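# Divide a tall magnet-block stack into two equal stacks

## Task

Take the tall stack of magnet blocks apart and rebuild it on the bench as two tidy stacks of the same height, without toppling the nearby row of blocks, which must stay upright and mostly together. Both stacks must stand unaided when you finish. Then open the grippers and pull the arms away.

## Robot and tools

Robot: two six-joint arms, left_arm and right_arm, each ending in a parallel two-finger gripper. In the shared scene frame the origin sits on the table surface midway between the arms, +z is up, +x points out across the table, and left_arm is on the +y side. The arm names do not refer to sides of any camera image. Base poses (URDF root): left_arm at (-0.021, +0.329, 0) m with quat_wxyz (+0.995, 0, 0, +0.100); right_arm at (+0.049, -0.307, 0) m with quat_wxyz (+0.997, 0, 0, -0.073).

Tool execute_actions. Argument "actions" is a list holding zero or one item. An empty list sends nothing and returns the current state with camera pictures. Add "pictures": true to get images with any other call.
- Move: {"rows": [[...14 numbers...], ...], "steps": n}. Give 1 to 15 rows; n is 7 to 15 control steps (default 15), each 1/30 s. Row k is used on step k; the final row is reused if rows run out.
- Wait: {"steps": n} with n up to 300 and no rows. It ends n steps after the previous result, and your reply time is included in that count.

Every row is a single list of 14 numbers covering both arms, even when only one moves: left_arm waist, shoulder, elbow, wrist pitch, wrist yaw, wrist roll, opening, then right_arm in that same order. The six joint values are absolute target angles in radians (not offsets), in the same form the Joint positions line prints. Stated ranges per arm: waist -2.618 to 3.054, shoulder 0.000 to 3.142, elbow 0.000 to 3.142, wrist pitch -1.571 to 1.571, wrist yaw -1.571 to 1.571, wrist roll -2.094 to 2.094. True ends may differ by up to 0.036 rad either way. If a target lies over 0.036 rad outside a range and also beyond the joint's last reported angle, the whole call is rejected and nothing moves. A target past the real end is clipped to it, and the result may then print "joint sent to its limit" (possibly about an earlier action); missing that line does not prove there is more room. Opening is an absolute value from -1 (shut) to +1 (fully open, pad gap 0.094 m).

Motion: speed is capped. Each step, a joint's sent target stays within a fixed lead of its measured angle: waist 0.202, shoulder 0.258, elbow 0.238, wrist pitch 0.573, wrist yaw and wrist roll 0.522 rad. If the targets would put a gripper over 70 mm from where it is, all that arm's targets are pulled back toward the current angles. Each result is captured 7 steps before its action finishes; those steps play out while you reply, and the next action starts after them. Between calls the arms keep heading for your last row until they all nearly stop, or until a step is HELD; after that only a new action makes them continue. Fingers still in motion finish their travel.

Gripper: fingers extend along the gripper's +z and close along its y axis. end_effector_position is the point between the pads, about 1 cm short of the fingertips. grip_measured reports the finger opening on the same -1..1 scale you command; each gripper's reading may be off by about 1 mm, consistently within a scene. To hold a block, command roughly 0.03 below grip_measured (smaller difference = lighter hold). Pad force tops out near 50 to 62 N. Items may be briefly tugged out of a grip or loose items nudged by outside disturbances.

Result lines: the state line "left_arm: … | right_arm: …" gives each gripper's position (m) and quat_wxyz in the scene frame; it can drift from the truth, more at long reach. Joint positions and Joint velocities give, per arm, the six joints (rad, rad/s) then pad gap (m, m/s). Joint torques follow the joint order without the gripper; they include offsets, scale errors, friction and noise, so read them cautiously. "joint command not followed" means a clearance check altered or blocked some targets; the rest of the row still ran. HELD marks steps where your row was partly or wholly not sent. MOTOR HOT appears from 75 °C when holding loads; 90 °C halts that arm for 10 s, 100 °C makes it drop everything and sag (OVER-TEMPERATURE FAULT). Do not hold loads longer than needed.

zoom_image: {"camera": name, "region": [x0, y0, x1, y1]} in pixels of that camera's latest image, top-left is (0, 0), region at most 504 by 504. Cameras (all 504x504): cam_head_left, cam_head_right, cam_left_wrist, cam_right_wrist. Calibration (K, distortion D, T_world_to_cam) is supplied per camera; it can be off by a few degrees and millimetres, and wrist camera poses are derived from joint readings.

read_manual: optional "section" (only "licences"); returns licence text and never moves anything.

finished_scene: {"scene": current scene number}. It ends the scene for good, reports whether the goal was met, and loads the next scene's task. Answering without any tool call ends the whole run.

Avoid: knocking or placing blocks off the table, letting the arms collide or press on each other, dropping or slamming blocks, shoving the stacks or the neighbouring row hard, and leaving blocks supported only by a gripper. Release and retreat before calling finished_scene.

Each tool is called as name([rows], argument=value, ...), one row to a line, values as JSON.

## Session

execute_actions(actions=[])

Scene clock: 0.00 s of 4600.00 s.
left_arm: end_effector_position=(+0.2646, +0.3593, +0.1458) grip_measured=+1.000 end_effector_quat_wxyz=(+0.146, +0.906, -0.398, +0.010) | right_arm: end_effector_position=(+0.3419, -0.3952, +0.2884) grip_measured=+1.000 end_effector_quat_wxyz=(+0.635, +0.048, +0.744, +0.202)
Joint positions: left_arm=[ 0.053  1.775  1.569 -1.534  0.242 -2.041  0.094] | right_arm=[-0.683  0.908  0.658  0.021 -1.061  0.171  0.094]
Joint velocities: left_arm=[-0.012 -0.012 -0.007  0.022  0.007  0.022  0.   ] | right_arm=[-0.007 -0.007 -0.007 -0.022 -0.037 -0.007  0.   ]
Joint torques (N m, as the arm reports them, + toward a larger angle): no reading
camera_calibration (this result's frames):
cam_left_wrist: T_world_to_cam=[[0.546872, 0.788796, -0.280592, -0.378586], [0.562613, -0.0980518, 0.820885, -0.220902], [0.619999, -0.606784, -0.497409, 0.230638], [0, 0, 0, 1]] pos_world=[0.188325, 0.416915, 0.189828]
cam_right_wrist: T_world_to_cam=[[0.12338, -0.728116, -0.674259, -0.131961], [-0.684326, 0.429629, -0.589167, 0.620247], [0.718663, 0.534104, -0.445261, 0.194762], [0, 0, 0, 1]] pos_world=[0.300764, -0.466582, 0.363173]

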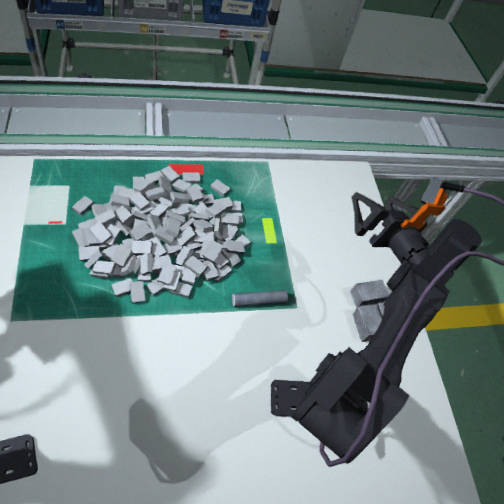

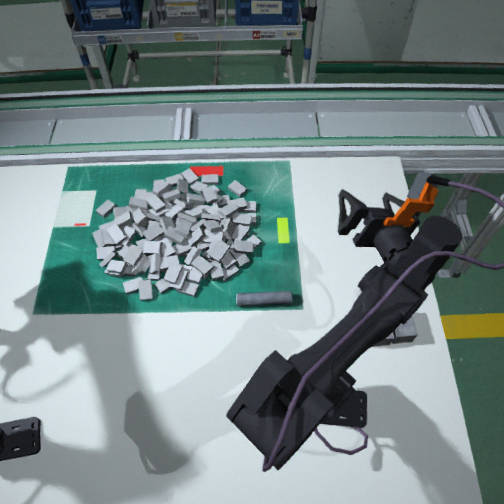

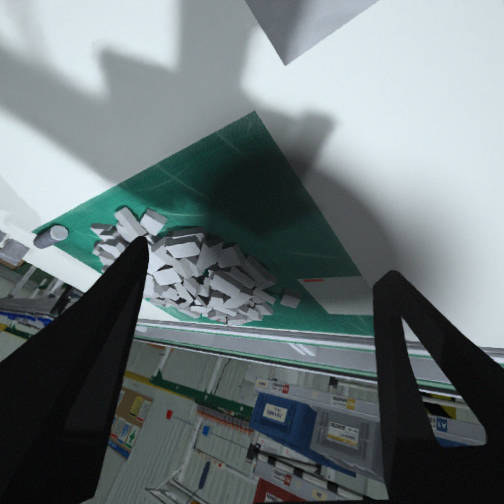

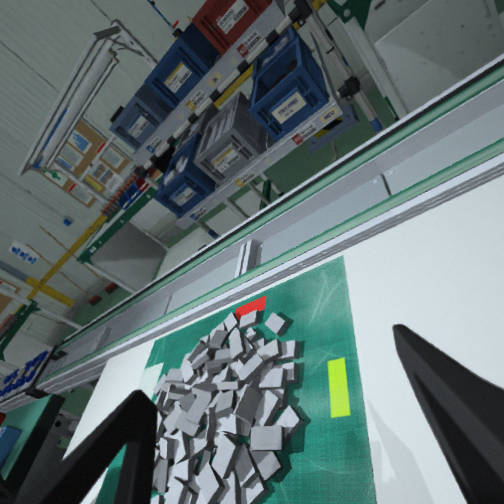

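zoom_image(camera="cam_head_left", region=[320, 260, 440, 360])

zoom_image(camera="cam_left_wrist", region=[220, 0, 400, 100])

Region (320, 260, 440, 360) of cam_head_left's 504x504 image, scaled by 4.200, with more detail than that image has.

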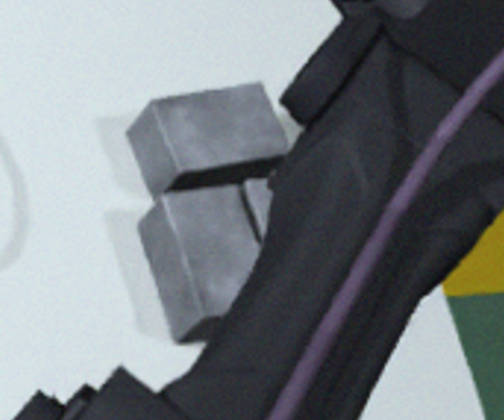

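Region (220, 0, 400, 100) of cam_left_wrist's 504x504 image, scaled by 2.800, with more detail than that image has.

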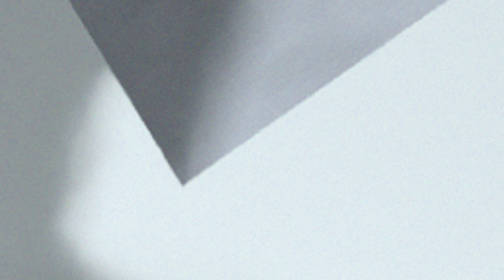

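execute_actions([
  {"rows": [
[0.053,1.762,1.567,-1.522,0.239,-2.021,0.99, -0.683,0.908,0.658,0.021,-1.061,0.171,1],
[0.053,1.750,1.560,-1.513,0.235,-1.981,0.98, -0.683,0.908,0.658,0.021,-1.061,0.171,1],
[0.053,1.740,1.552,-1.508,0.230,-1.921,0.97, -0.683,0.908,0.658,0.021,-1.061,0.171,1],
[0.053,1.729,1.541,-1.502,0.222,-1.841,0.96, -0.683,0.908,0.658,0.021,-1.061,0.171,1],
[0.053,1.716,1.528,-1.495,0.213,-1.741,0.94, -0.683,0.908,0.658,0.021,-1.061,0.171,1],
[0.053,1.701,1.513,-1.488,0.202,-1.641,0.92, -0.683,0.908,0.658,0.021,-1.061,0.171,1],
[0.053,1.684,1.496,-1.479,0.190,-1.541,0.90, -0.683,0.908,0.658,0.021,-1.061,0.171,1],
[0.053,1.665,1.477,-1.470,0.177,-1.441,0.87, -0.683,0.908,0.658,0.021,-1.061,0.171,1],
[0.053,1.645,1.457,-1.460,0.163,-1.341,0.84, -0.683,0.908,0.658,0.021,-1.061,0.171,1],
[0.053,1.624,1.436,-1.450,0.148,-1.241,0.81, -0.683,0.908,0.658,0.021,-1.061,0.171,1],
[0.053,1.603,1.415,-1.439,0.133,-1.141,0.78, -0.683,0.908,0.658,0.021,-1.061,0.171,1],
[0.053,1.582,1.394,-1.428,0.118,-1.041,0.75, -0.683,0.908,0.658,0.021,-1.061,0.171,1],
[0.053,1.560,1.372,-1.417,0.103,-0.941,0.72, -0.683,0.908,0.658,0.021,-1.061,0.171,1],
[0.053,1.539,1.351,-1.406,0.088,-0.841,0.69, -0.683,0.908,0.658,0.021,-1.061,0.171,1],
[0.053,1.518,1.330,-1.396,0.073,-0.741,0.66, -0.683,0.908,0.658,0.021,-1.061,0.171,1]
], "steps": 15},
])

execute_actions([
  {"rows": [
[0.053,1.498,1.310,-1.386,0.059,-0.641,0.63, -0.683,0.908,0.658,0.021,-1.061,0.171,1],
[0.053,1.479,1.291,-1.377,0.046,-0.541,0.60, -0.683,0.908,0.658,0.021,-1.061,0.171,1],
[0.053,1.462,1.274,-1.368,0.034,-0.441,0.58, -0.683,0.908,0.658,0.021,-1.061,0.171,1],
[0.053,1.447,1.259,-1.361,0.023,-0.341,0.56, -0.683,0.908,0.658,0.021,-1.061,0.171,1],
[0.053,1.434,1.246,-1.354,0.014,-0.241,0.54, -0.683,0.908,0.658,0.021,-1.061,0.171,1],
[0.053,1.423,1.235,-1.348,0.006,-0.141,0.52, -0.683,0.908,0.658,0.021,-1.061,0.171,1],
[0.053,1.415,1.227,-1.344,0.001,-0.041,0.51, -0.683,0.908,0.658,0.021,-1.061,0.171,1],
[0.053,1.410,1.222,-1.342,-0.003,0.039,0.50, -0.683,0.908,0.658,0.021,-1.061,0.171,1],
[0.053,1.408,1.220,-1.341,-0.004,0.099,0.50, -0.683,0.908,0.658,0.021,-1.061,0.171,1],
[0.053,1.408,1.220,-1.341,-0.004,0.139,0.50, -0.683,0.908,0.658,0.021,-1.061,0.171,1],
[0.053,1.408,1.220,-1.341,-0.004,0.162,0.50, -0.683,0.908,0.658,0.021,-1.061,0.171,1]
], "steps": 11},
])

execute_actions([
  {"steps": 28},
], pictures=true)

Scene clock: 4.67 s of 4600.00 s.
left_arm: end_effector_position=(+0.2602, +0.3619, +0.1459) grip_measured=+0.884 end_effector_quat_wxyz=(+0.120, +0.838, -0.531, +0.038) | right_arm: end_effector_position=(+0.3419, -0.3952, +0.2884) grip_measured=+1.000 end_effector_quat_wxyz=(+0.635, +0.048, +0.744, +0.202)
Joint positions: left_arm=[ 0.053  1.721  1.514 -1.49   0.221 -1.746  0.089] | right_arm=[-0.683  0.908  0.658  0.021 -1.061  0.171  0.094]
Joint velocities: left_arm=[ 0.002 -0.491 -0.486  0.227 -0.256  2.044 -0.023] | right_arm=[ 0.022 -0.002 -0.002 -0.007  0.051  0.066  0.   ]
Joint torques (N m, as the arm reports them, + toward a larger angle): left_arm=[ 0.14 -8.6   5.81  0.02  0.03 -0.02] | right_arm=[-0.03 -1.92  7.9   1.24 -0.15  0.02]
Steps of this call (steps 1 to 90: nothing new was sent; then 1.40 s passed at rest; steps 91 to 98: the first 8 steps of this action). Readings (joint positions):
91: left_arm=[0.053 1.775 1.569 -1.533 0.242 -2.038] | right_arm=[-0.683 0.908 0.658 0.021 -1.061 0.171]
92: left_arm=[0.053 1.775 1.569 -1.530 0.242 -2.029] | right_arm=[-0.683 0.908 0.658 0.021 -1.061 0.171]
94: left_arm=[0.053 1.770 1.563 -1.518 0.240 -1.980] | right_arm=[-0.683 0.908 0.658 0.021 -1.061 0.171]
98: the state above

Scene clock: 5.03 s of 4600.00 s.
left_arm: end_effector_position=(+0.2171, +0.3747, +0.1452) grip_measured=+0.571 end_effector_quat_wxyz=(-0.029, -0.482, +0.875, -0.039) | right_arm: end_effector_position=(+0.3419, -0.3952, +0.2884) grip_measured=+1.000 end_effector_quat_wxyz=(+0.635, +0.048, +0.744, +0.202)
Joint positions: left_arm=[ 0.053  1.493  1.296 -1.41   0.089 -0.752  0.074] | right_arm=[-0.683  0.908  0.658  0.021 -1.061  0.171  0.094]
Joint velocities: left_arm=[-0.027 -0.486 -0.491  0.198 -0.418  2.703 -0.018] | right_arm=[ 0.017 -0.007 -0.002  0.066  0.007 -0.007  0.   ]
Joint torques (N m, as the arm reports them, + toward a larger angle): left_arm=[ 0.09 -5.85  6.13  0.55 -0.06 -0.02] | right_arm=[-0.05 -1.98  7.85  1.21 -0.14  0.02]
Steps of this call (steps 1 to 7: the last 7 steps of your previous action; steps 8 to 11: the first 4 steps of this action). Readings (joint positions):
8: left_arm=[0.053 1.551 1.353 -1.432 0.129 -1.042] | right_arm=[-0.683 0.908 0.658 0.021 -1.061 0.171]
9: left_arm=[0.053 1.530 1.333 -1.424 0.115 -0.946] | right_arm=[-0.683 0.908 0.658 0.021 -1.061 0.171]
11: the state above

Scene clock: 5.97 s of 4600.00 s.
left_arm: end_effector_position=(+0.2077, +0.3880, +0.1418) grip_measured=+0.503 end_effector_quat_wxyz=(+0.005, -0.050, +0.999, -0.001) | right_arm: end_effector_position=(+0.3419, -0.3952, +0.2884) grip_measured=+1.000 end_effector_quat_wxyz=(+0.635, +0.048, +0.744, +0.202)
Joint positions: left_arm=[ 0.053  1.429  1.229 -1.363  0.004  0.153  0.071] | right_arm=[-0.683  0.908  0.658  0.021 -1.061  0.171  0.094]
Joint velocities: left_arm=[ 0.002  0.007 -0.012 -0.037  0.007  0.022 -0.001] | right_arm=[-0.007  0.002  0.002  0.037 -0.095  0.037  0.   ]
Joint torques (N m, as the arm reports them, + toward a larger angle): left_arm=[ 0.09 -5.85  5.94  0.68 -0.08  0.07] | right_arm=[ 0.   -1.9   7.9   1.22 -0.16  0.02]
Kept back: nothing.
Steps of this call (steps 1 to 7: the last 7 steps of your previous action; steps 8 to 28: the robot went on to your last target). Readings (joint positions):
1: left_arm=[0.053 1.476 1.279 -1.404 0.077 -0.654] | right_arm=[-0.683 0.908 0.658 0.021 -1.061 0.171]
2: left_arm=[0.053 1.462 1.265 -1.398 0.066 -0.556] | right_arm=[-0.683 0.908 0.658 0.021 -1.061 0.171]
4: left_arm=[0.053 1.441 1.243 -1.388 0.046 -0.362] | right_arm=[-0.683 0.908 0.658 0.021 -1.061 0.171]
8: left_arm=[0.053 1.429 1.230 -1.377 0.023 -0.067] | right_arm=[-0.683 0.908 0.658 0.021 -1.061 0.171]
28: the state above
camera_calibration (this result's frames):
cam_left_wrist: T_world_to_cam=[[0.325017, -0.945692, 0.00545513, 0.30718], [-0.556537, -0.186602, 0.809596, 0.0856651], [-0.764611, -0.266169, -0.586962, 0.449476], [0, 0, 0, 1]] pos_world=[0.291512, 0.42612, 0.192796]
cam_right_wrist: T_world_to_cam=[[0.12338, -0.728116, -0.674259, -0.131961], [-0.684326, 0.429629, -0.589167, 0.620247], [0.718663, 0.534104, -0.445261, 0.194762], [0, 0, 0, 1]] pos_world=[0.300764, -0.466582, 0.363173]

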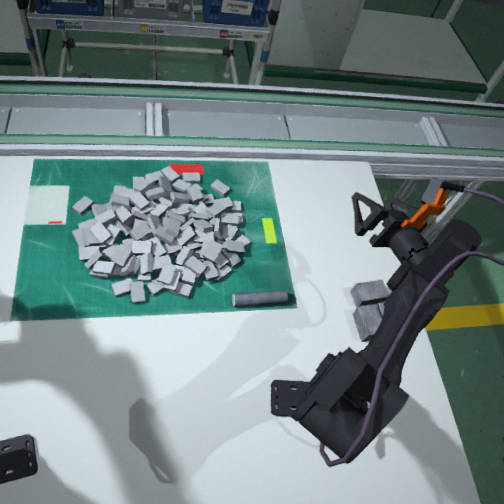

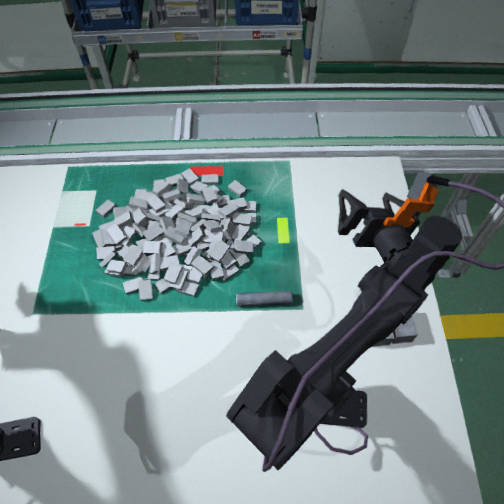

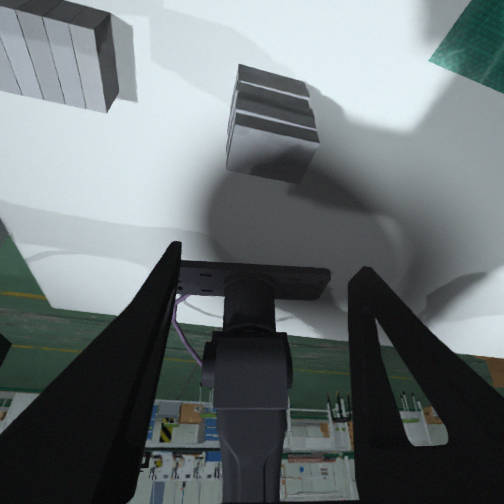

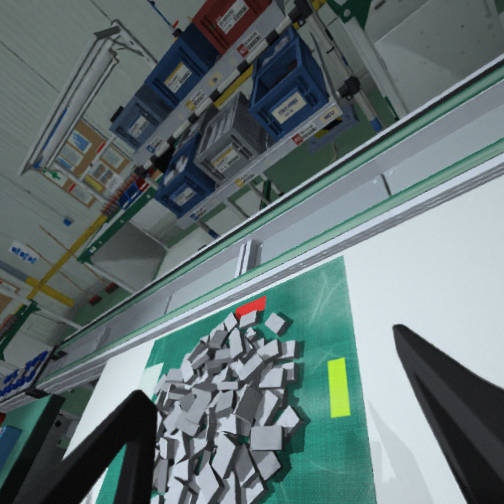

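zoom_image(camera="cam_left_wrist", region=[210, 55, 340, 195])

Region (210, 55, 340, 195) of cam_left_wrist's 504x504 image, scaled by 3.600, with more detail than that image has; it fills the left 468 columns of this view, and the rest is white.

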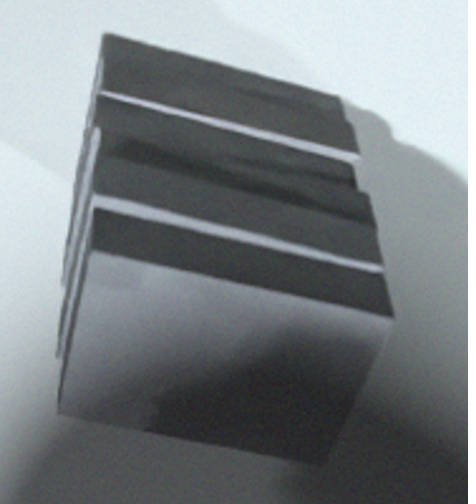

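execute_actions([
  {"rows": [
[0.052,1.412,1.218,-1.336,-0.004,0.163,0.49, -0.683,0.908,0.658,0.021,-1.061,0.171,1],
[0.051,1.416,1.212,-1.315,-0.004,0.164,0.48, -0.683,0.908,0.658,0.021,-1.061,0.171,1],
[0.050,1.420,1.201,-1.287,-0.004,0.165,0.46, -0.683,0.908,0.658,0.021,-1.061,0.171,1],
[0.049,1.423,1.185,-1.257,-0.004,0.166,0.44, -0.683,0.908,0.658,0.021,-1.061,0.171,1],
[0.048,1.426,1.166,-1.225,-0.004,0.167,0.42, -0.683,0.908,0.658,0.021,-1.061,0.171,1],
[0.047,1.428,1.145,-1.192,-0.004,0.167,0.40, -0.683,0.908,0.658,0.021,-1.061,0.171,1],
[0.046,1.431,1.1215,-1.159,-0.004,0.167,0.38, -0.683,0.908,0.658,0.021,-1.061,0.171,1],
[0.046,1.434,1.097,-1.125,-0.004,0.167,0.36, -0.683,0.908,0.658,0.021,-1.061,0.171,1],
[0.046,1.437,1.0726,-1.092,-0.004,0.167,0.34, -0.683,0.908,0.658,0.021,-1.061,0.171,1],
[0.046,1.441,1.048,-1.060,-0.004,0.167,0.32, -0.683,0.908,0.658,0.021,-1.061,0.171,1],
[0.046,1.446,1.024,-1.030,-0.004,0.167,0.30, -0.683,0.908,0.658,0.021,-1.061,0.171,1],
[0.046,1.4515,1.001,-1.003,-0.004,0.167,0.28, -0.683,0.908,0.658,0.021,-1.061,0.171,1],
[0.046,1.458,0.9796,-0.978,-0.004,0.167,0.265, -0.683,0.908,0.658,0.021,-1.061,0.171,1],
[0.046,1.465,0.960,-0.956,-0.004,0.167,0.25, -0.683,0.908,0.658,0.021,-1.061,0.171,1],
[0.046,1.472,0.9425,-0.939,-0.004,0.167,0.24, -0.683,0.908,0.658,0.021,-1.061,0.171,1]
], "steps": 15},
])

execute_actions([
  {"rows": [
[0.046,1.478,0.9276,-0.926,-0.004,0.167,0.22, -0.683,0.908,0.658,0.021,-1.061,0.171,1],
[0.046,1.4835,0.9154,-0.919,-0.004,0.167,0.20, -0.683,0.908,0.658,0.021,-1.061,0.171,1],
[0.046,1.488,0.9064,-0.917,-0.004,0.167,0.17, -0.683,0.908,0.658,0.021,-1.061,0.171,1],
[0.046,1.491,0.9007,-0.922,-0.004,0.167,0.14, -0.683,0.908,0.658,0.021,-1.061,0.171,1],
[0.046,1.492,0.899,-0.934,-0.004,0.167,0.11, -0.683,0.908,0.658,0.021,-1.061,0.171,1],
[0.046,1.492,0.899,-0.950,-0.004,0.167,0.085, -0.683,0.908,0.658,0.021,-1.061,0.171,1],
[0.046,1.492,0.899,-0.953,-0.004,0.167,0.06, -0.683,0.908,0.658,0.021,-1.061,0.171,1],
[0.046,1.492,0.899,-0.953,-0.004,0.167,0.04, -0.683,0.908,0.658,0.021,-1.061,0.171,1],
[0.046,1.492,0.899,-0.953,-0.004,0.167,0.02, -0.683,0.908,0.658,0.021,-1.061,0.171,1],
[0.046,1.492,0.899,-0.953,-0.004,0.167,0.005, -0.683,0.908,0.658,0.021,-1.061,0.171,1],
[0.046,1.492,0.899,-0.953,-0.004,0.167,-0.010, -0.683,0.908,0.658,0.021,-1.061,0.171,1],
[0.046,1.492,0.899,-0.953,-0.004,0.167,-0.024, -0.683,0.908,0.658,0.021,-1.061,0.171,1],
[0.046,1.492,0.899,-0.953,-0.004,0.167,-0.038, -0.683,0.908,0.658,0.021,-1.061,0.171,1],
[0.046,1.492,0.899,-0.953,-0.004,0.167,-0.052, -0.683,0.908,0.658,0.021,-1.061,0.171,1],
[0.046,1.492,0.899,-0.953,-0.004,0.167,-0.066, -0.683,0.908,0.658,0.021,-1.061,0.171,1]
], "steps": 15},
])

execute_actions([
  {"rows": [
[0.046,1.492,0.899,-0.953,-0.004,0.167,-0.079, -0.683,0.908,0.658,0.021,-1.061,0.171,1],
[0.046,1.492,0.899,-0.953,-0.004,0.167,-0.092, -0.683,0.908,0.658,0.021,-1.061,0.171,1],
[0.046,1.492,0.899,-0.953,-0.004,0.167,-0.104, -0.683,0.908,0.658,0.021,-1.061,0.171,1],
[0.046,1.492,0.899,-0.953,-0.004,0.167,-0.116, -0.683,0.908,0.658,0.021,-1.061,0.171,1],
[0.046,1.492,0.899,-0.953,-0.004,0.167,-0.128, -0.683,0.908,0.658,0.021,-1.061,0.171,1],
[0.046,1.492,0.899,-0.953,-0.004,0.167,-0.140, -0.683,0.908,0.658,0.021,-1.061,0.171,1],
[0.046,1.492,0.899,-0.953,-0.004,0.167,-0.152, -0.683,0.908,0.658,0.021,-1.061,0.171,1],
[0.046,1.492,0.899,-0.953,-0.004,0.167,-0.162, -0.683,0.908,0.658,0.021,-1.061,0.171,1]
], "steps": 8},
])

execute_actions([
  {"steps": 11},
], pictures=true)

Scene clock: 14.07 s of 4600.00 s.
left_arm: end_effector_position=(+0.2159, +0.3902, +0.1214) grip_measured=+0.371 end_effector_quat_wxyz=(+0.021, -0.047, +0.999, +0.003) | right_arm: end_effector_position=(+0.3419, -0.3952, +0.2884) grip_measured=+1.000 end_effector_quat_wxyz=(+0.635, +0.048, +0.744, +0.202)
Joint positions: left_arm=[ 0.053  1.429  1.147 -1.247  0.003  0.159  0.064] | right_arm=[-0.683  0.908  0.658  0.021 -1.061  0.171  0.094]
Joint velocities: left_arm=[-0.007 -0.017 -0.672  0.784 -0.007 -0.022 -0.018] | right_arm=[ 0.002 -0.002 -0.002 -0.022 -0.066 -0.007  0.   ]
Joint torques (N m, as the arm reports them, + toward a larger angle): left_arm=[-0.54 -3.87  6.05  0.61 -0.06  0.06] | right_arm=[-0.03 -1.95  7.9   1.23 -0.14  0.03]
Steps of this call (steps 1 to 30: the robot went on to your last target; steps 31 to 90: nothing new was sent; then 4.83 s passed at rest; steps 91 to 98: the first 8 steps of this action). Readings (joint positions):
91: left_arm=[0.053 1.429 1.229 -1.362 0.004 0.156] | right_arm=[-0.683 0.908 0.658 0.021 -1.061 0.171]
92: left_arm=[0.053 1.429 1.228 -1.359 0.004 0.156] | right_arm=[-0.683 0.908 0.658 0.021 -1.061 0.171]
94: left_arm=[0.053 1.429 1.217 -1.337 0.004 0.157] | right_arm=[-0.683 0.908 0.658 0.021 -1.061 0.171]
98: the state above

Scene clock: 14.57 s of 4600.00 s.
left_arm: end_effector_position=(+0.2069, +0.3879, +0.0468) grip_measured=+0.052 end_effector_quat_wxyz=(-0.001, -0.046, +0.999, -0.002) | right_arm: end_effector_position=(+0.3419, -0.3952, +0.2884) grip_measured=+1.000 end_effector_quat_wxyz=(+0.635, +0.048, +0.744, +0.202)
Joint positions: left_arm=[ 0.053  1.493  0.903 -0.983  0.003  0.161  0.049] | right_arm=[-0.683  0.908  0.658  0.021 -1.061  0.171  0.094]
Joint velocities: left_arm=[ 0.002  0.012 -0.002  0.007  0.037  0.066 -0.019] | right_arm=[ 0.032 -0.007  0.007  0.066 -0.066 -0.007  0.   ]
Joint torques (N m, as the arm reports them, + toward a larger angle): left_arm=[-0.54 -4.64  6.05  0.74 -0.05  0.08] | right_arm=[-0.02 -1.93  7.85  1.21 -0.13  0.03]
Steps of this call (steps 1 to 7: the last 7 steps of your previous action; steps 8 to 15: the first 8 steps of this action). Readings (joint positions):
8: left_arm=[0.053 1.463 0.962 -1.038 0.003 0.160] | right_arm=[-0.683 0.908 0.658 0.021 -1.061 0.171]
9: left_arm=[0.053 1.471 0.945 -1.019 0.003 0.160] | right_arm=[-0.683 0.908 0.658 0.021 -1.061 0.171]
11: left_arm=[0.053 1.485 0.919 -0.992 0.003 0.161] | right_arm=[-0.683 0.908 0.658 0.021 -1.061 0.171]
15: the state above

Scene clock: 14.83 s of 4600.00 s.
left_arm: end_effector_position=(+0.2082, +0.3878, +0.0468) grip_measured=-0.070 end_effector_quat_wxyz=(+0.002, -0.046, +0.999, -0.002) | right_arm: end_effector_position=(+0.3419, -0.3952, +0.2884) grip_measured=+1.000 end_effector_quat_wxyz=(+0.635, +0.048, +0.744, +0.202)
Joint positions: left_arm=[ 0.053  1.493  0.903 -0.978  0.005  0.161  0.044] | right_arm=[-0.683  0.908  0.658  0.021 -1.061  0.171  0.094]
Joint velocities: left_arm=[ 0.012 -0.007 -0.002 -0.051 -0.051 -0.022 -0.011] | right_arm=[-0.022 -0.002 -0.017  0.022  0.007 -0.007  0.   ]
Joint torques (N m, as the arm reports them, + toward a larger angle): left_arm=[-0.49 -4.66  6.15  0.71 -0.11  0.06] | right_arm=[ 0.01 -1.91  7.87  1.22 -0.15  0.02]
Steps of this call (steps 1 to 7: the last 7 steps of your previous action; step 8: the first step of this action). Readings (joint positions):
8: the state above

Scene clock: 15.20 s of 4600.00 s.
left_arm: end_effector_position=(+0.2083, +0.3877, +0.0468) grip_measured=-0.103 end_effector_quat_wxyz=(+0.002, -0.046, +0.999, -0.003) | right_arm: end_effector_position=(+0.3419, -0.3952, +0.2884) grip_measured=+1.000 end_effector_quat_wxyz=(+0.635, +0.048, +0.744, +0.202)
Joint positions: left_arm=[ 0.053  1.493  0.903 -0.978  0.006  0.161  0.042] | right_arm=[-0.683  0.908  0.658  0.021 -1.061  0.171  0.094]
Joint velocities: left_arm=[-0.002 -0.002  0.022 -0.081 -0.066 -0.022  0.001] | right_arm=[-0.002 -0.007  0.012 -0.095 -0.037 -0.066  0.   ]
Joint torques (N m, as the arm reports them, + toward a larger angle): left_arm=[-0.57 -4.67  6.11  0.71 -0.07  0.05] | right_arm=[-0.03 -1.9   7.87  1.23 -0.14  0.02]
Kept back: nothing.
Steps of this call (steps 1 to 7: the last 7 steps of your previous action; steps 8 to 11: the robot went on to your last target). Readings (joint positions):
1: left_arm=[0.053 1.493 0.903 -0.978 0.006 0.161] | right_arm=[-0.683 0.908 0.658 0.021 -1.061 0.171]
2: left_arm=[0.053 1.493 0.903 -0.978 0.006 0.161] | right_arm=[-0.683 0.908 0.658 0.021 -1.061 0.171]
4: left_arm=[0.053 1.493 0.903 -0.978 0.006 0.161] | right_arm=[-0.683 0.908 0.658 0.021 -1.061 0.171]
8: left_arm=[0.053 1.493 0.903 -0.978 0.006 0.161] | right_arm=[-0.683 0.908 0.658 0.021 -1.061 0.171]
11: the state above
camera_calibration (this result's frames):
cam_left_wrist: T_world_to_cam=[[0.317452, -0.948249, 0.00689056, 0.309822], [-0.55392, -0.179532, 0.812983, 0.159363], [-0.769673, -0.2619, -0.582247, 0.393279], [0, 0, 0, 1]] pos_world=[0.292617, 0.425399, 0.0972912]
cam_right_wrist: T_world_to_cam=[[0.12338, -0.728116, -0.674259, -0.131961], [-0.684326, 0.429629, -0.589167, 0.620247], [0.718663, 0.534104, -0.445261, 0.194762], [0, 0, 0, 1]] pos_world=[0.300764, -0.466582, 0.363173]

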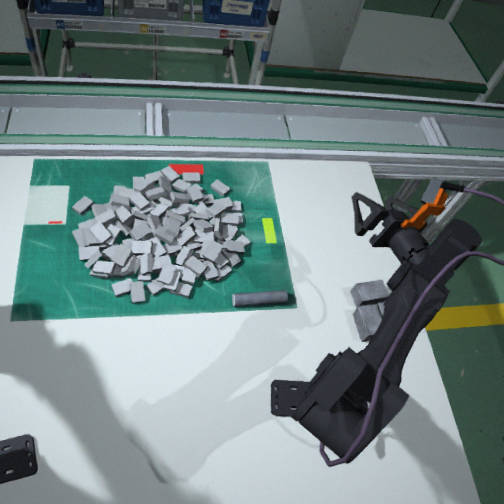

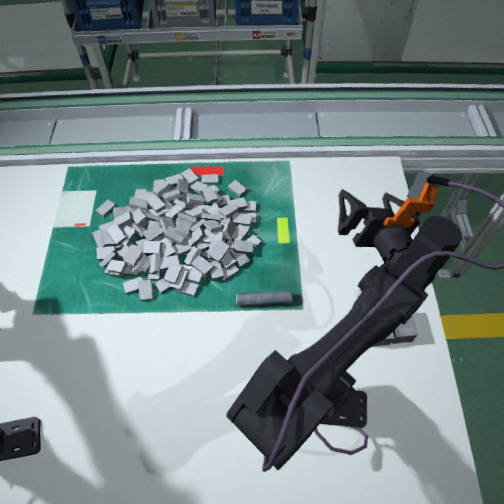

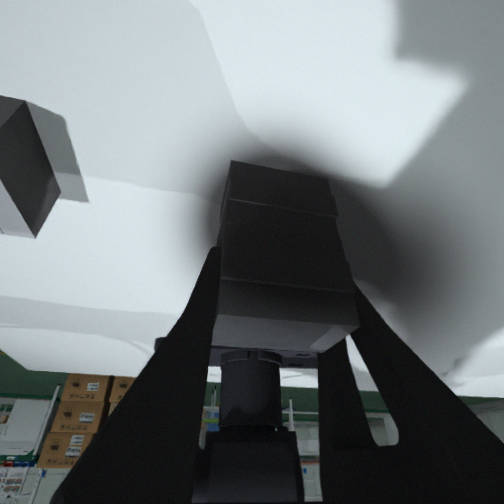

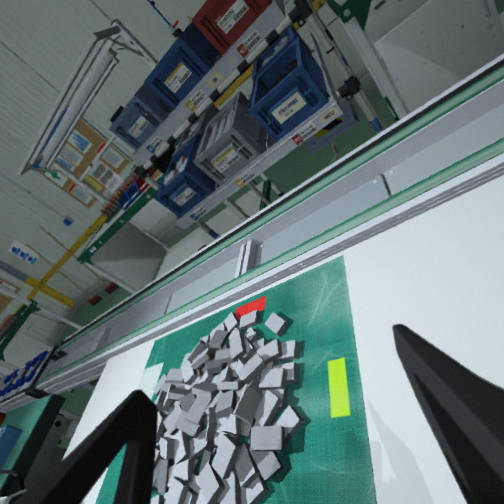

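zoom_image(camera="cam_left_wrist", region=[185, 150, 385, 360])

Region (185, 150, 385, 360) of cam_left_wrist's 504x504 image, scaled by 2.400, with more detail than that image has; it fills the left 480 columns of this view, and the rest is white.

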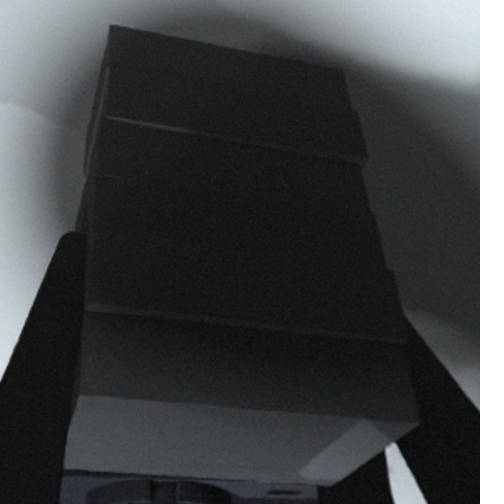

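execute_actions([
  {"rows": [
[0.049,1.480,0.917,-0.965,0,0.164,-0.155, -0.683,0.908,0.658,0.021,-1.061,0.171,1],
[0.052,1.468,0.934,-0.977,0,0.161,-0.150, -0.683,0.908,0.658,0.021,-1.061,0.171,1],
[0.053,1.460,0.945,-0.988,0,0.161,-0.148, -0.683,0.908,0.658,0.021,-1.061,0.171,1],
[0.053,1.455,0.952,-1.002,0,0.161,-0.148, -0.683,0.908,0.658,0.021,-1.061,0.171,1],
[0.053,1.453,0.959,-1.020,0,0.161,-0.148, -0.683,0.908,0.658,0.021,-1.061,0.171,1],
[0.052,1.451,0.966,-1.037,0,0.159,-0.148, -0.683,0.908,0.658,0.021,-1.061,0.171,1],
[0.048,1.4495,0.972,-1.051,0,0.154,-0.148, -0.683,0.908,0.658,0.021,-1.061,0.171,1],
[0.042,1.448,0.977,-1.061,0,0.144,-0.148, -0.683,0.908,0.658,0.021,-1.061,0.171,1],
[0.034,1.447,0.981,-1.066,0,0.132,-0.148, -0.683,0.908,0.658,0.021,-1.061,0.171,1],
[0.022,1.447,0.984,-1.066,0,0.115,-0.148, -0.683,0.908,0.658,0.021,-1.061,0.171,1],
[0.006,1.447,0.984,-1.058,0,0.095,-0.148, -0.683,0.908,0.658,0.021,-1.061,0.171,1],
[-0.014,1.453,0.974,-1.048,0,0.073,-0.148, -0.683,0.908,0.658,0.021,-1.061,0.171,1],
[-0.037,1.461,0.963,-1.037,0,0.048,-0.148, -0.683,0.908,0.658,0.021,-1.061,0.171,1],
[-0.062,1.468,0.953,-1.027,0,0.021,-0.148, -0.683,0.908,0.658,0.021,-1.061,0.171,1],
[-0.088,1.4713,0.9466,-1.0195,0,-0.007,-0.148, -0.683,0.908,0.658,0.021,-1.061,0.171,1]
], "steps": 15},
])

execute_actions([
  {"rows": [
[-0.116,1.4727,0.9429,-1.011,0,-0.036,-0.148, -0.683,0.908,0.658,0.021,-1.061,0.171,1],
[-0.145,1.4751,0.9368,-0.996,0,-0.064,-0.148, -0.683,0.908,0.658,0.021,-1.061,0.171,1],
[-0.173,1.4785,0.9283,-0.977,0,-0.092,-0.148, -0.683,0.908,0.658,0.021,-1.061,0.171,1],
[-0.201,1.4831,0.9177,-0.954,0,-0.120,-0.148, -0.683,0.908,0.658,0.021,-1.061,0.171,1],
[-0.227,1.4886,0.9059,-0.929,0,-0.147,-0.148, -0.683,0.908,0.658,0.021,-1.061,0.171,1],
[-0.252,1.4948,0.8934,-0.905,0,-0.172,-0.148, -0.683,0.908,0.658,0.021,-1.061,0.171,1],
[-0.275,1.5016,0.8809,-0.882,0,-0.195,-0.148, -0.683,0.908,0.658,0.021,-1.061,0.171,1],
[-0.295,1.5086,0.8689,-0.861,0,-0.215,-0.148, -0.683,0.908,0.658,0.021,-1.061,0.171,1],
[-0.311,1.5153,0.8580,-0.844,0,-0.230,-0.148, -0.683,0.908,0.658,0.021,-1.061,0.171,1],
[-0.323,1.5217,0.8483,-0.830,0,-0.238,-0.148, -0.683,0.908,0.658,0.021,-1.061,0.171,1],
[-0.331,1.5274,0.8401,-0.820,0,-0.240,-0.148, -0.683,0.908,0.658,0.021,-1.061,0.171,1],
[-0.334,1.5323,0.8333,-0.812,0,-0.238,-0.148, -0.683,0.908,0.658,0.021,-1.061,0.171,1],
[-0.334,1.5364,0.8279,-0.808,0,-0.234,-0.148, -0.683,0.908,0.658,0.021,-1.061,0.171,1],
[-0.334,1.5398,0.8236,-0.805,0,-0.230,-0.148, -0.683,0.908,0.658,0.021,-1.061,0.171,1],
[-0.334,1.5426,0.8201,-0.803,0,-0.226,-0.148, -0.683,0.908,0.658,0.021,-1.061,0.171,1]
], "steps": 15},
])

execute_actions([
  {"rows": [
[-0.334,1.5450,0.8170,-0.801,0,-0.226,-0.148, -0.683,0.908,0.658,0.021,-1.061,0.171,1],
[-0.334,1.5472,0.8143,-0.798,0,-0.226,-0.148, -0.683,0.908,0.658,0.021,-1.061,0.171,1],
[-0.334,1.5493,0.8118,-0.796,0,-0.226,-0.148, -0.683,0.908,0.658,0.021,-1.061,0.171,1],
[-0.334,1.5514,0.8093,-0.799,0,-0.226,-0.148, -0.683,0.908,0.658,0.021,-1.061,0.171,1],
[-0.334,1.5531,0.8074,-0.804,0,-0.226,-0.148, -0.683,0.908,0.658,0.021,-1.061,0.171,1],
[-0.334,1.5539,0.8064,-0.805,0,-0.226,-0.148, -0.683,0.908,0.658,0.021,-1.061,0.171,1],
[-0.334,1.5539,0.8064,-0.805,0,-0.226,-0.148, -0.683,0.908,0.658,0.021,-1.061,0.171,1]
], "steps": 7},
])

execute_actions([
  {"steps": 12},
], pictures=true)

Scene clock: 24.67 s of 4600.00 s.
left_arm: end_effector_position=(+0.2079, +0.3876, +0.0543) grip_measured=-0.103 end_effector_quat_wxyz=(-0.000, -0.047, +0.999, -0.003) | right_arm: end_effector_position=(+0.3419, -0.3952, +0.2884) grip_measured=+1.000 end_effector_quat_wxyz=(+0.635, +0.048, +0.744, +0.202)
Joint positions: left_arm=[ 0.053  1.487  0.928 -1.015  0.006  0.159  0.042] | right_arm=[-0.683  0.908  0.658  0.021 -1.061  0.171  0.094]
Joint velocities: left_arm=[ 0.002 -0.11   0.217 -0.242 -0.037 -0.066  0.001] | right_arm=[-0.022 -0.022 -0.007  0.022  0.022 -0.066  0.   ]
Joint torques (N m, as the arm reports them, + toward a larger angle): left_arm=[-0.87 -7.01  9.9   0.4  -0.05 -0.03] | right_arm=[-0.02 -1.91  7.94  1.24 -0.15  0.01]
Steps of this call (steps 1 to 15: the robot went on to your last target; steps 16 to 90: nothing new was sent; then 6.20 s passed at rest; steps 91 to 98: the first 8 steps of this action). Readings (joint positions):
91: left_arm=[0.053 1.493 0.903 -0.978 0.006 0.161] | right_arm=[-0.683 0.908 0.658 0.021 -1.061 0.171]
92: left_arm=[0.053 1.493 0.903 -0.978 0.006 0.161] | right_arm=[-0.683 0.908 0.658 0.021 -1.061 0.171]
94: left_arm=[0.053 1.493 0.905 -0.981 0.006 0.161] | right_arm=[-0.683 0.908 0.658 0.021 -1.061 0.171]
98: the state above

Scene clock: 25.17 s of 4600.00 s.
left_arm: end_effector_position=(+0.2203, +0.3164, +0.0452) grip_measured=-0.103 end_effector_quat_wxyz=(+0.012, -0.029, +1.000, -0.001) | right_arm: end_effector_position=(+0.3419, -0.3952, +0.2884) grip_measured=+1.000 end_effector_quat_wxyz=(+0.635, +0.048, +0.744, +0.202)
Joint positions: left_arm=[-0.254  1.493  0.896 -0.949  0.001 -0.111  0.042] | right_arm=[-0.683  0.908  0.658  0.021 -1.061  0.171  0.094]
Joint velocities: left_arm=[-0.657  0.212 -0.379  0.505 -0.037 -0.667 -0.   ] | right_arm=[ 0.007  0.002 -0.012 -0.066  0.022 -0.095  0.   ]
Joint torques (N m, as the arm reports them, + toward a larger angle): left_arm=[-0.12 -4.38  6.15  0.56  0.02 -0.04] | right_arm=[-0.04 -1.93  7.87  1.22 -0.16  0.03]
Steps of this call (steps 1 to 7: the last 7 steps of your previous action; steps 8 to 15: the first 8 steps of this action). Readings (joint positions):
8: left_arm=[-0.061 1.476 0.947 -1.034 -0.002 0.057] | right_arm=[-0.683 0.908 0.658 0.021 -1.061 0.171]
9: left_arm=[-0.088 1.476 0.946 -1.031 -0.002 0.035] | right_arm=[-0.683 0.908 0.658 0.021 -1.061 0.171]
11: left_arm=[-0.146 1.476 0.937 -1.013 -0.001 -0.013] | right_arm=[-0.683 0.908 0.658 0.021 -1.061 0.171]
15: the state above

Scene clock: 25.40 s of 4600.00 s.
left_arm: end_effector_position=(+0.2114, +0.2984, +0.0178) grip_measured=-0.103 end_effector_quat_wxyz=(-0.005, -0.037, +0.999, -0.002) | right_arm: end_effector_position=(+0.3419, -0.3952, +0.2884) grip_measured=+1.000 end_effector_quat_wxyz=(+0.635, +0.048, +0.744, +0.202)
Joint positions: left_arm=[-0.329  1.544  0.825 -0.86   0.006 -0.202  0.042] | right_arm=[-0.683  0.908  0.658  0.021 -1.061  0.171  0.094]
Joint velocities: left_arm=[-0.002  0.095 -0.164  0.212 -0.007 -0.11  -0.   ] | right_arm=[-0.002 -0.012 -0.012 -0.007 -0.037  0.11   0.   ]
Joint torques (N m, as the arm reports them, + toward a larger angle): left_arm=[-0.39 -5.3   6.57  0.72 -0.07 -0.04] | right_arm=[-0.03 -1.92  7.85  1.24 -0.15  0.02]
Kept back: the last 7 steps of this action.
Steps of this call (steps 1 to 7: the last 7 steps of your previous action). Readings (joint positions):
1: left_arm=[-0.275 1.502 0.883 -0.930 0.002 -0.133] | right_arm=[-0.683 0.908 0.658 0.021 -1.061 0.171]
2: left_arm=[-0.294 1.511 0.870 -0.913 0.003 -0.152] | right_arm=[-0.683 0.908 0.658 0.021 -1.061 0.171]
4: left_arm=[-0.320 1.527 0.848 -0.886 0.005 -0.181] | right_arm=[-0.683 0.908 0.658 0.021 -1.061 0.171]
7: the state above

Scene clock: 25.80 s of 4600.00 s.
left_arm: end_effector_position=(+0.2137, +0.2981, +0.0136) grip_measured=-0.103 end_effector_quat_wxyz=(+0.000, -0.045, +0.999, -0.003) | right_arm: end_effector_position=(+0.3419, -0.3952, +0.2884) grip_measured=+1.000 end_effector_quat_wxyz=(+0.635, +0.048, +0.744, +0.202)
Joint positions: left_arm=[-0.329  1.552  0.813 -0.83   0.006 -0.219  0.042] | right_arm=[-0.683  0.908  0.658  0.021 -1.061  0.171  0.094]
Joint velocities: left_arm=[ 0.002 -0.002  0.007  0.022  0.022 -0.007 -0.   ] | right_arm=[-0.002 -0.007  0.017 -0.007  0.022 -0.007  0.   ]
Joint torques (N m, as the arm reports them, + toward a larger angle): left_arm=[-0.36 -4.63  5.36  0.66 -0.05 -0.05] | right_arm=[-0.07 -1.92  7.91  1.22 -0.16  0.01]
Kept back: nothing.
Steps of this call (steps 1 to 7: the last 7 steps of your previous action; steps 8 to 12: the robot went on to your last target). Readings (joint positions):
1: left_arm=[-0.329 1.547 0.820 -0.854 0.006 -0.206] | right_arm=[-0.683 0.908 0.658 0.021 -1.061 0.171]
2: left_arm=[-0.329 1.549 0.817 -0.849 0.006 -0.208] | right_arm=[-0.683 0.908 0.658 0.021 -1.061 0.171]
4: left_arm=[-0.329 1.552 0.813 -0.839 0.006 -0.213] | right_arm=[-0.683 0.908 0.658 0.021 -1.061 0.171]
8: left_arm=[-0.329 1.552 0.813 -0.834 0.006 -0.217] | right_arm=[-0.683 0.908 0.658 0.021 -1.061 0.171]
12: the state above
camera_calibration (this result's frames):
cam_left_wrist: T_world_to_cam=[[0.316018, -0.948727, 0.00699336, 0.223756], [-0.55184, -0.17781, 0.814774, 0.172303], [-0.771755, -0.261342, -0.579737, 0.354832], [0, 0, 0, 1]] pos_world=[0.298216, 0.335654, 0.0637561]
cam_right_wrist: T_world_to_cam=[[0.12338, -0.728116, -0.674259, -0.131961], [-0.684326, 0.429629, -0.589167, 0.620247], [0.718663, 0.534104, -0.445261, 0.194762], [0, 0, 0, 1]] pos_world=[0.300764, -0.466582, 0.363173]

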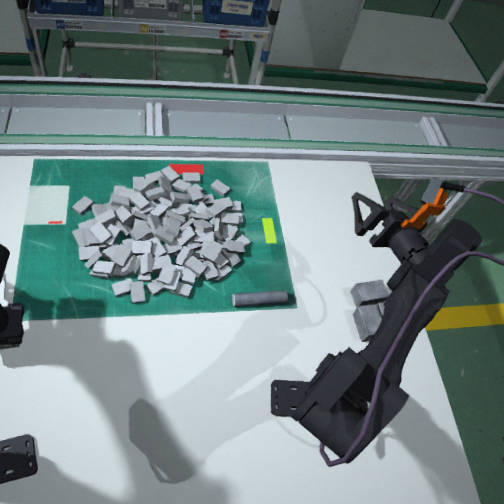

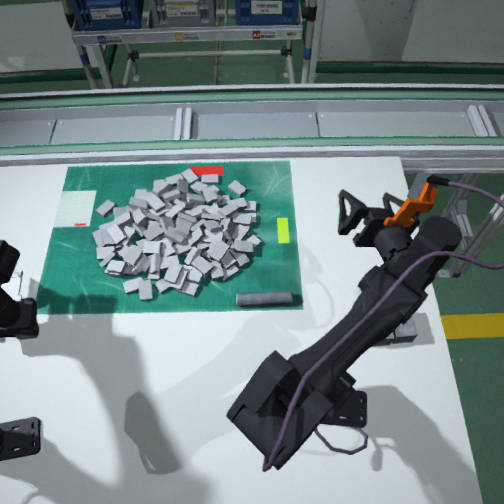

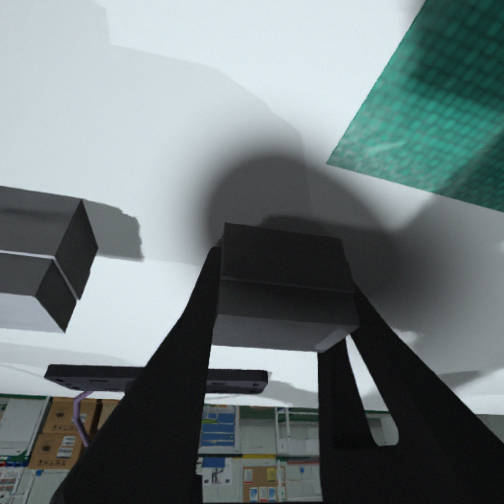

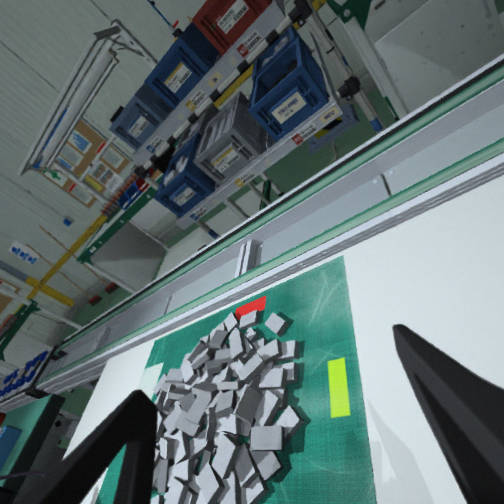

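execute_actions(actions=[])

Scene clock: 26.50 s of 4600.00 s.
left_arm: end_effector_position=(+0.2147, +0.2979, +0.0136) grip_measured=-0.103 end_effector_quat_wxyz=(+0.003, -0.046, +0.999, -0.003) | right_arm: end_effector_position=(+0.3419, -0.3952, +0.2884) grip_measured=+1.000 end_effector_quat_wxyz=(+0.635, +0.048, +0.744, +0.202)
Joint positions: left_arm=[-0.329  1.552  0.813 -0.826  0.006 -0.22   0.042] | right_arm=[-0.683  0.908  0.658  0.021 -1.061  0.171  0.094]
Joint velocities: left_arm=[-0.007  0.002  0.017 -0.007  0.007 -0.095 -0.001] | right_arm=[-0.002 -0.002 -0.002 -0.022 -0.081  0.037  0.   ]
Joint torques (N m, as the arm reports them, + toward a larger angle): left_arm=[-0.44 -4.66  5.52  0.69 -0.04 -0.06] | right_arm=[-0.06 -1.92  7.86  1.23 -0.14  0.02]
Kept back: nothing.
Steps of this call (steps 1 to 21: the robot went on to your last target). Readings (joint positions):
1: left_arm=[-0.329 1.552 0.813 -0.830 0.006 -0.219] | right_arm=[-0.683 0.908 0.658 0.021 -1.061 0.171]
2: left_arm=[-0.329 1.552 0.813 -0.829 0.006 -0.219] | right_arm=[-0.683 0.908 0.658 0.021 -1.061 0.171]
4: left_arm=[-0.329 1.552 0.813 -0.828 0.006 -0.219] | right_arm=[-0.683 0.908 0.658 0.021 -1.061 0.171]
8: left_arm=[-0.329 1.552 0.813 -0.826 0.006 -0.220] | right_arm=[-0.683 0.908 0.658 0.021 -1.061 0.171]
21: the state above
camera_calibration (this result's frames):
cam_left_wrist: T_world_to_cam=[[0.317071, -0.948361, 0.00882292, 0.222942], [-0.555017, -0.178002, 0.812571, 0.173617], [-0.76904, -0.262539, -0.582795, 0.355413], [0, 0, 0, 1]] pos_world=[0.298999, 0.335644, 0.0640899]
cam_right_wrist: T_world_to_cam=[[0.12338, -0.728116, -0.674259, -0.131961], [-0.684326, 0.429629, -0.589167, 0.620247], [0.718663, 0.534104, -0.445261, 0.194762], [0, 0, 0, 1]] pos_world=[0.300764, -0.466582, 0.363173]

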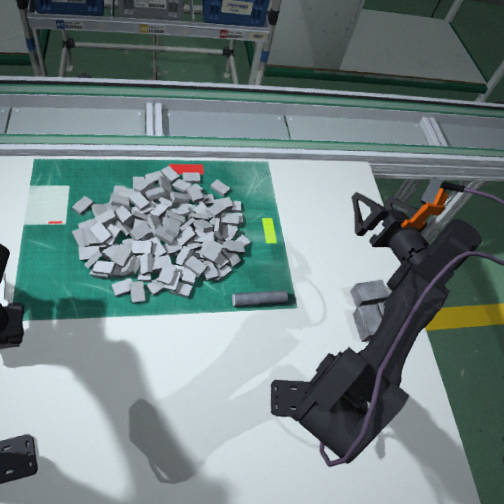

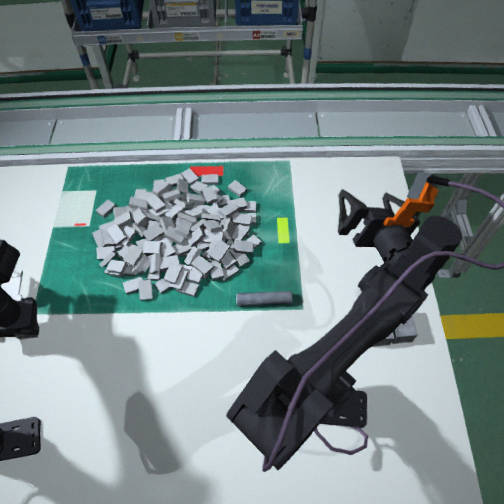

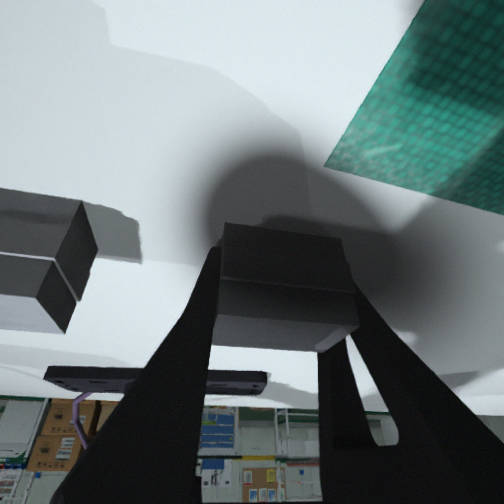

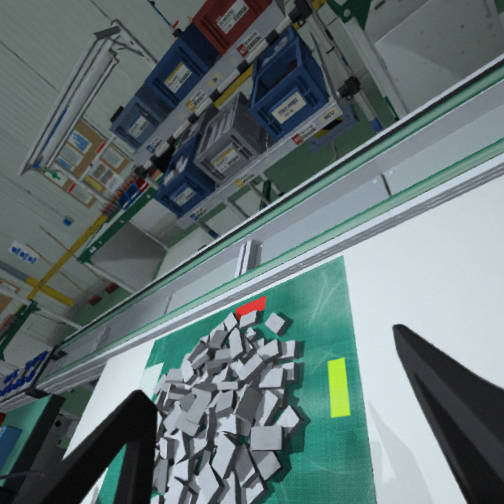

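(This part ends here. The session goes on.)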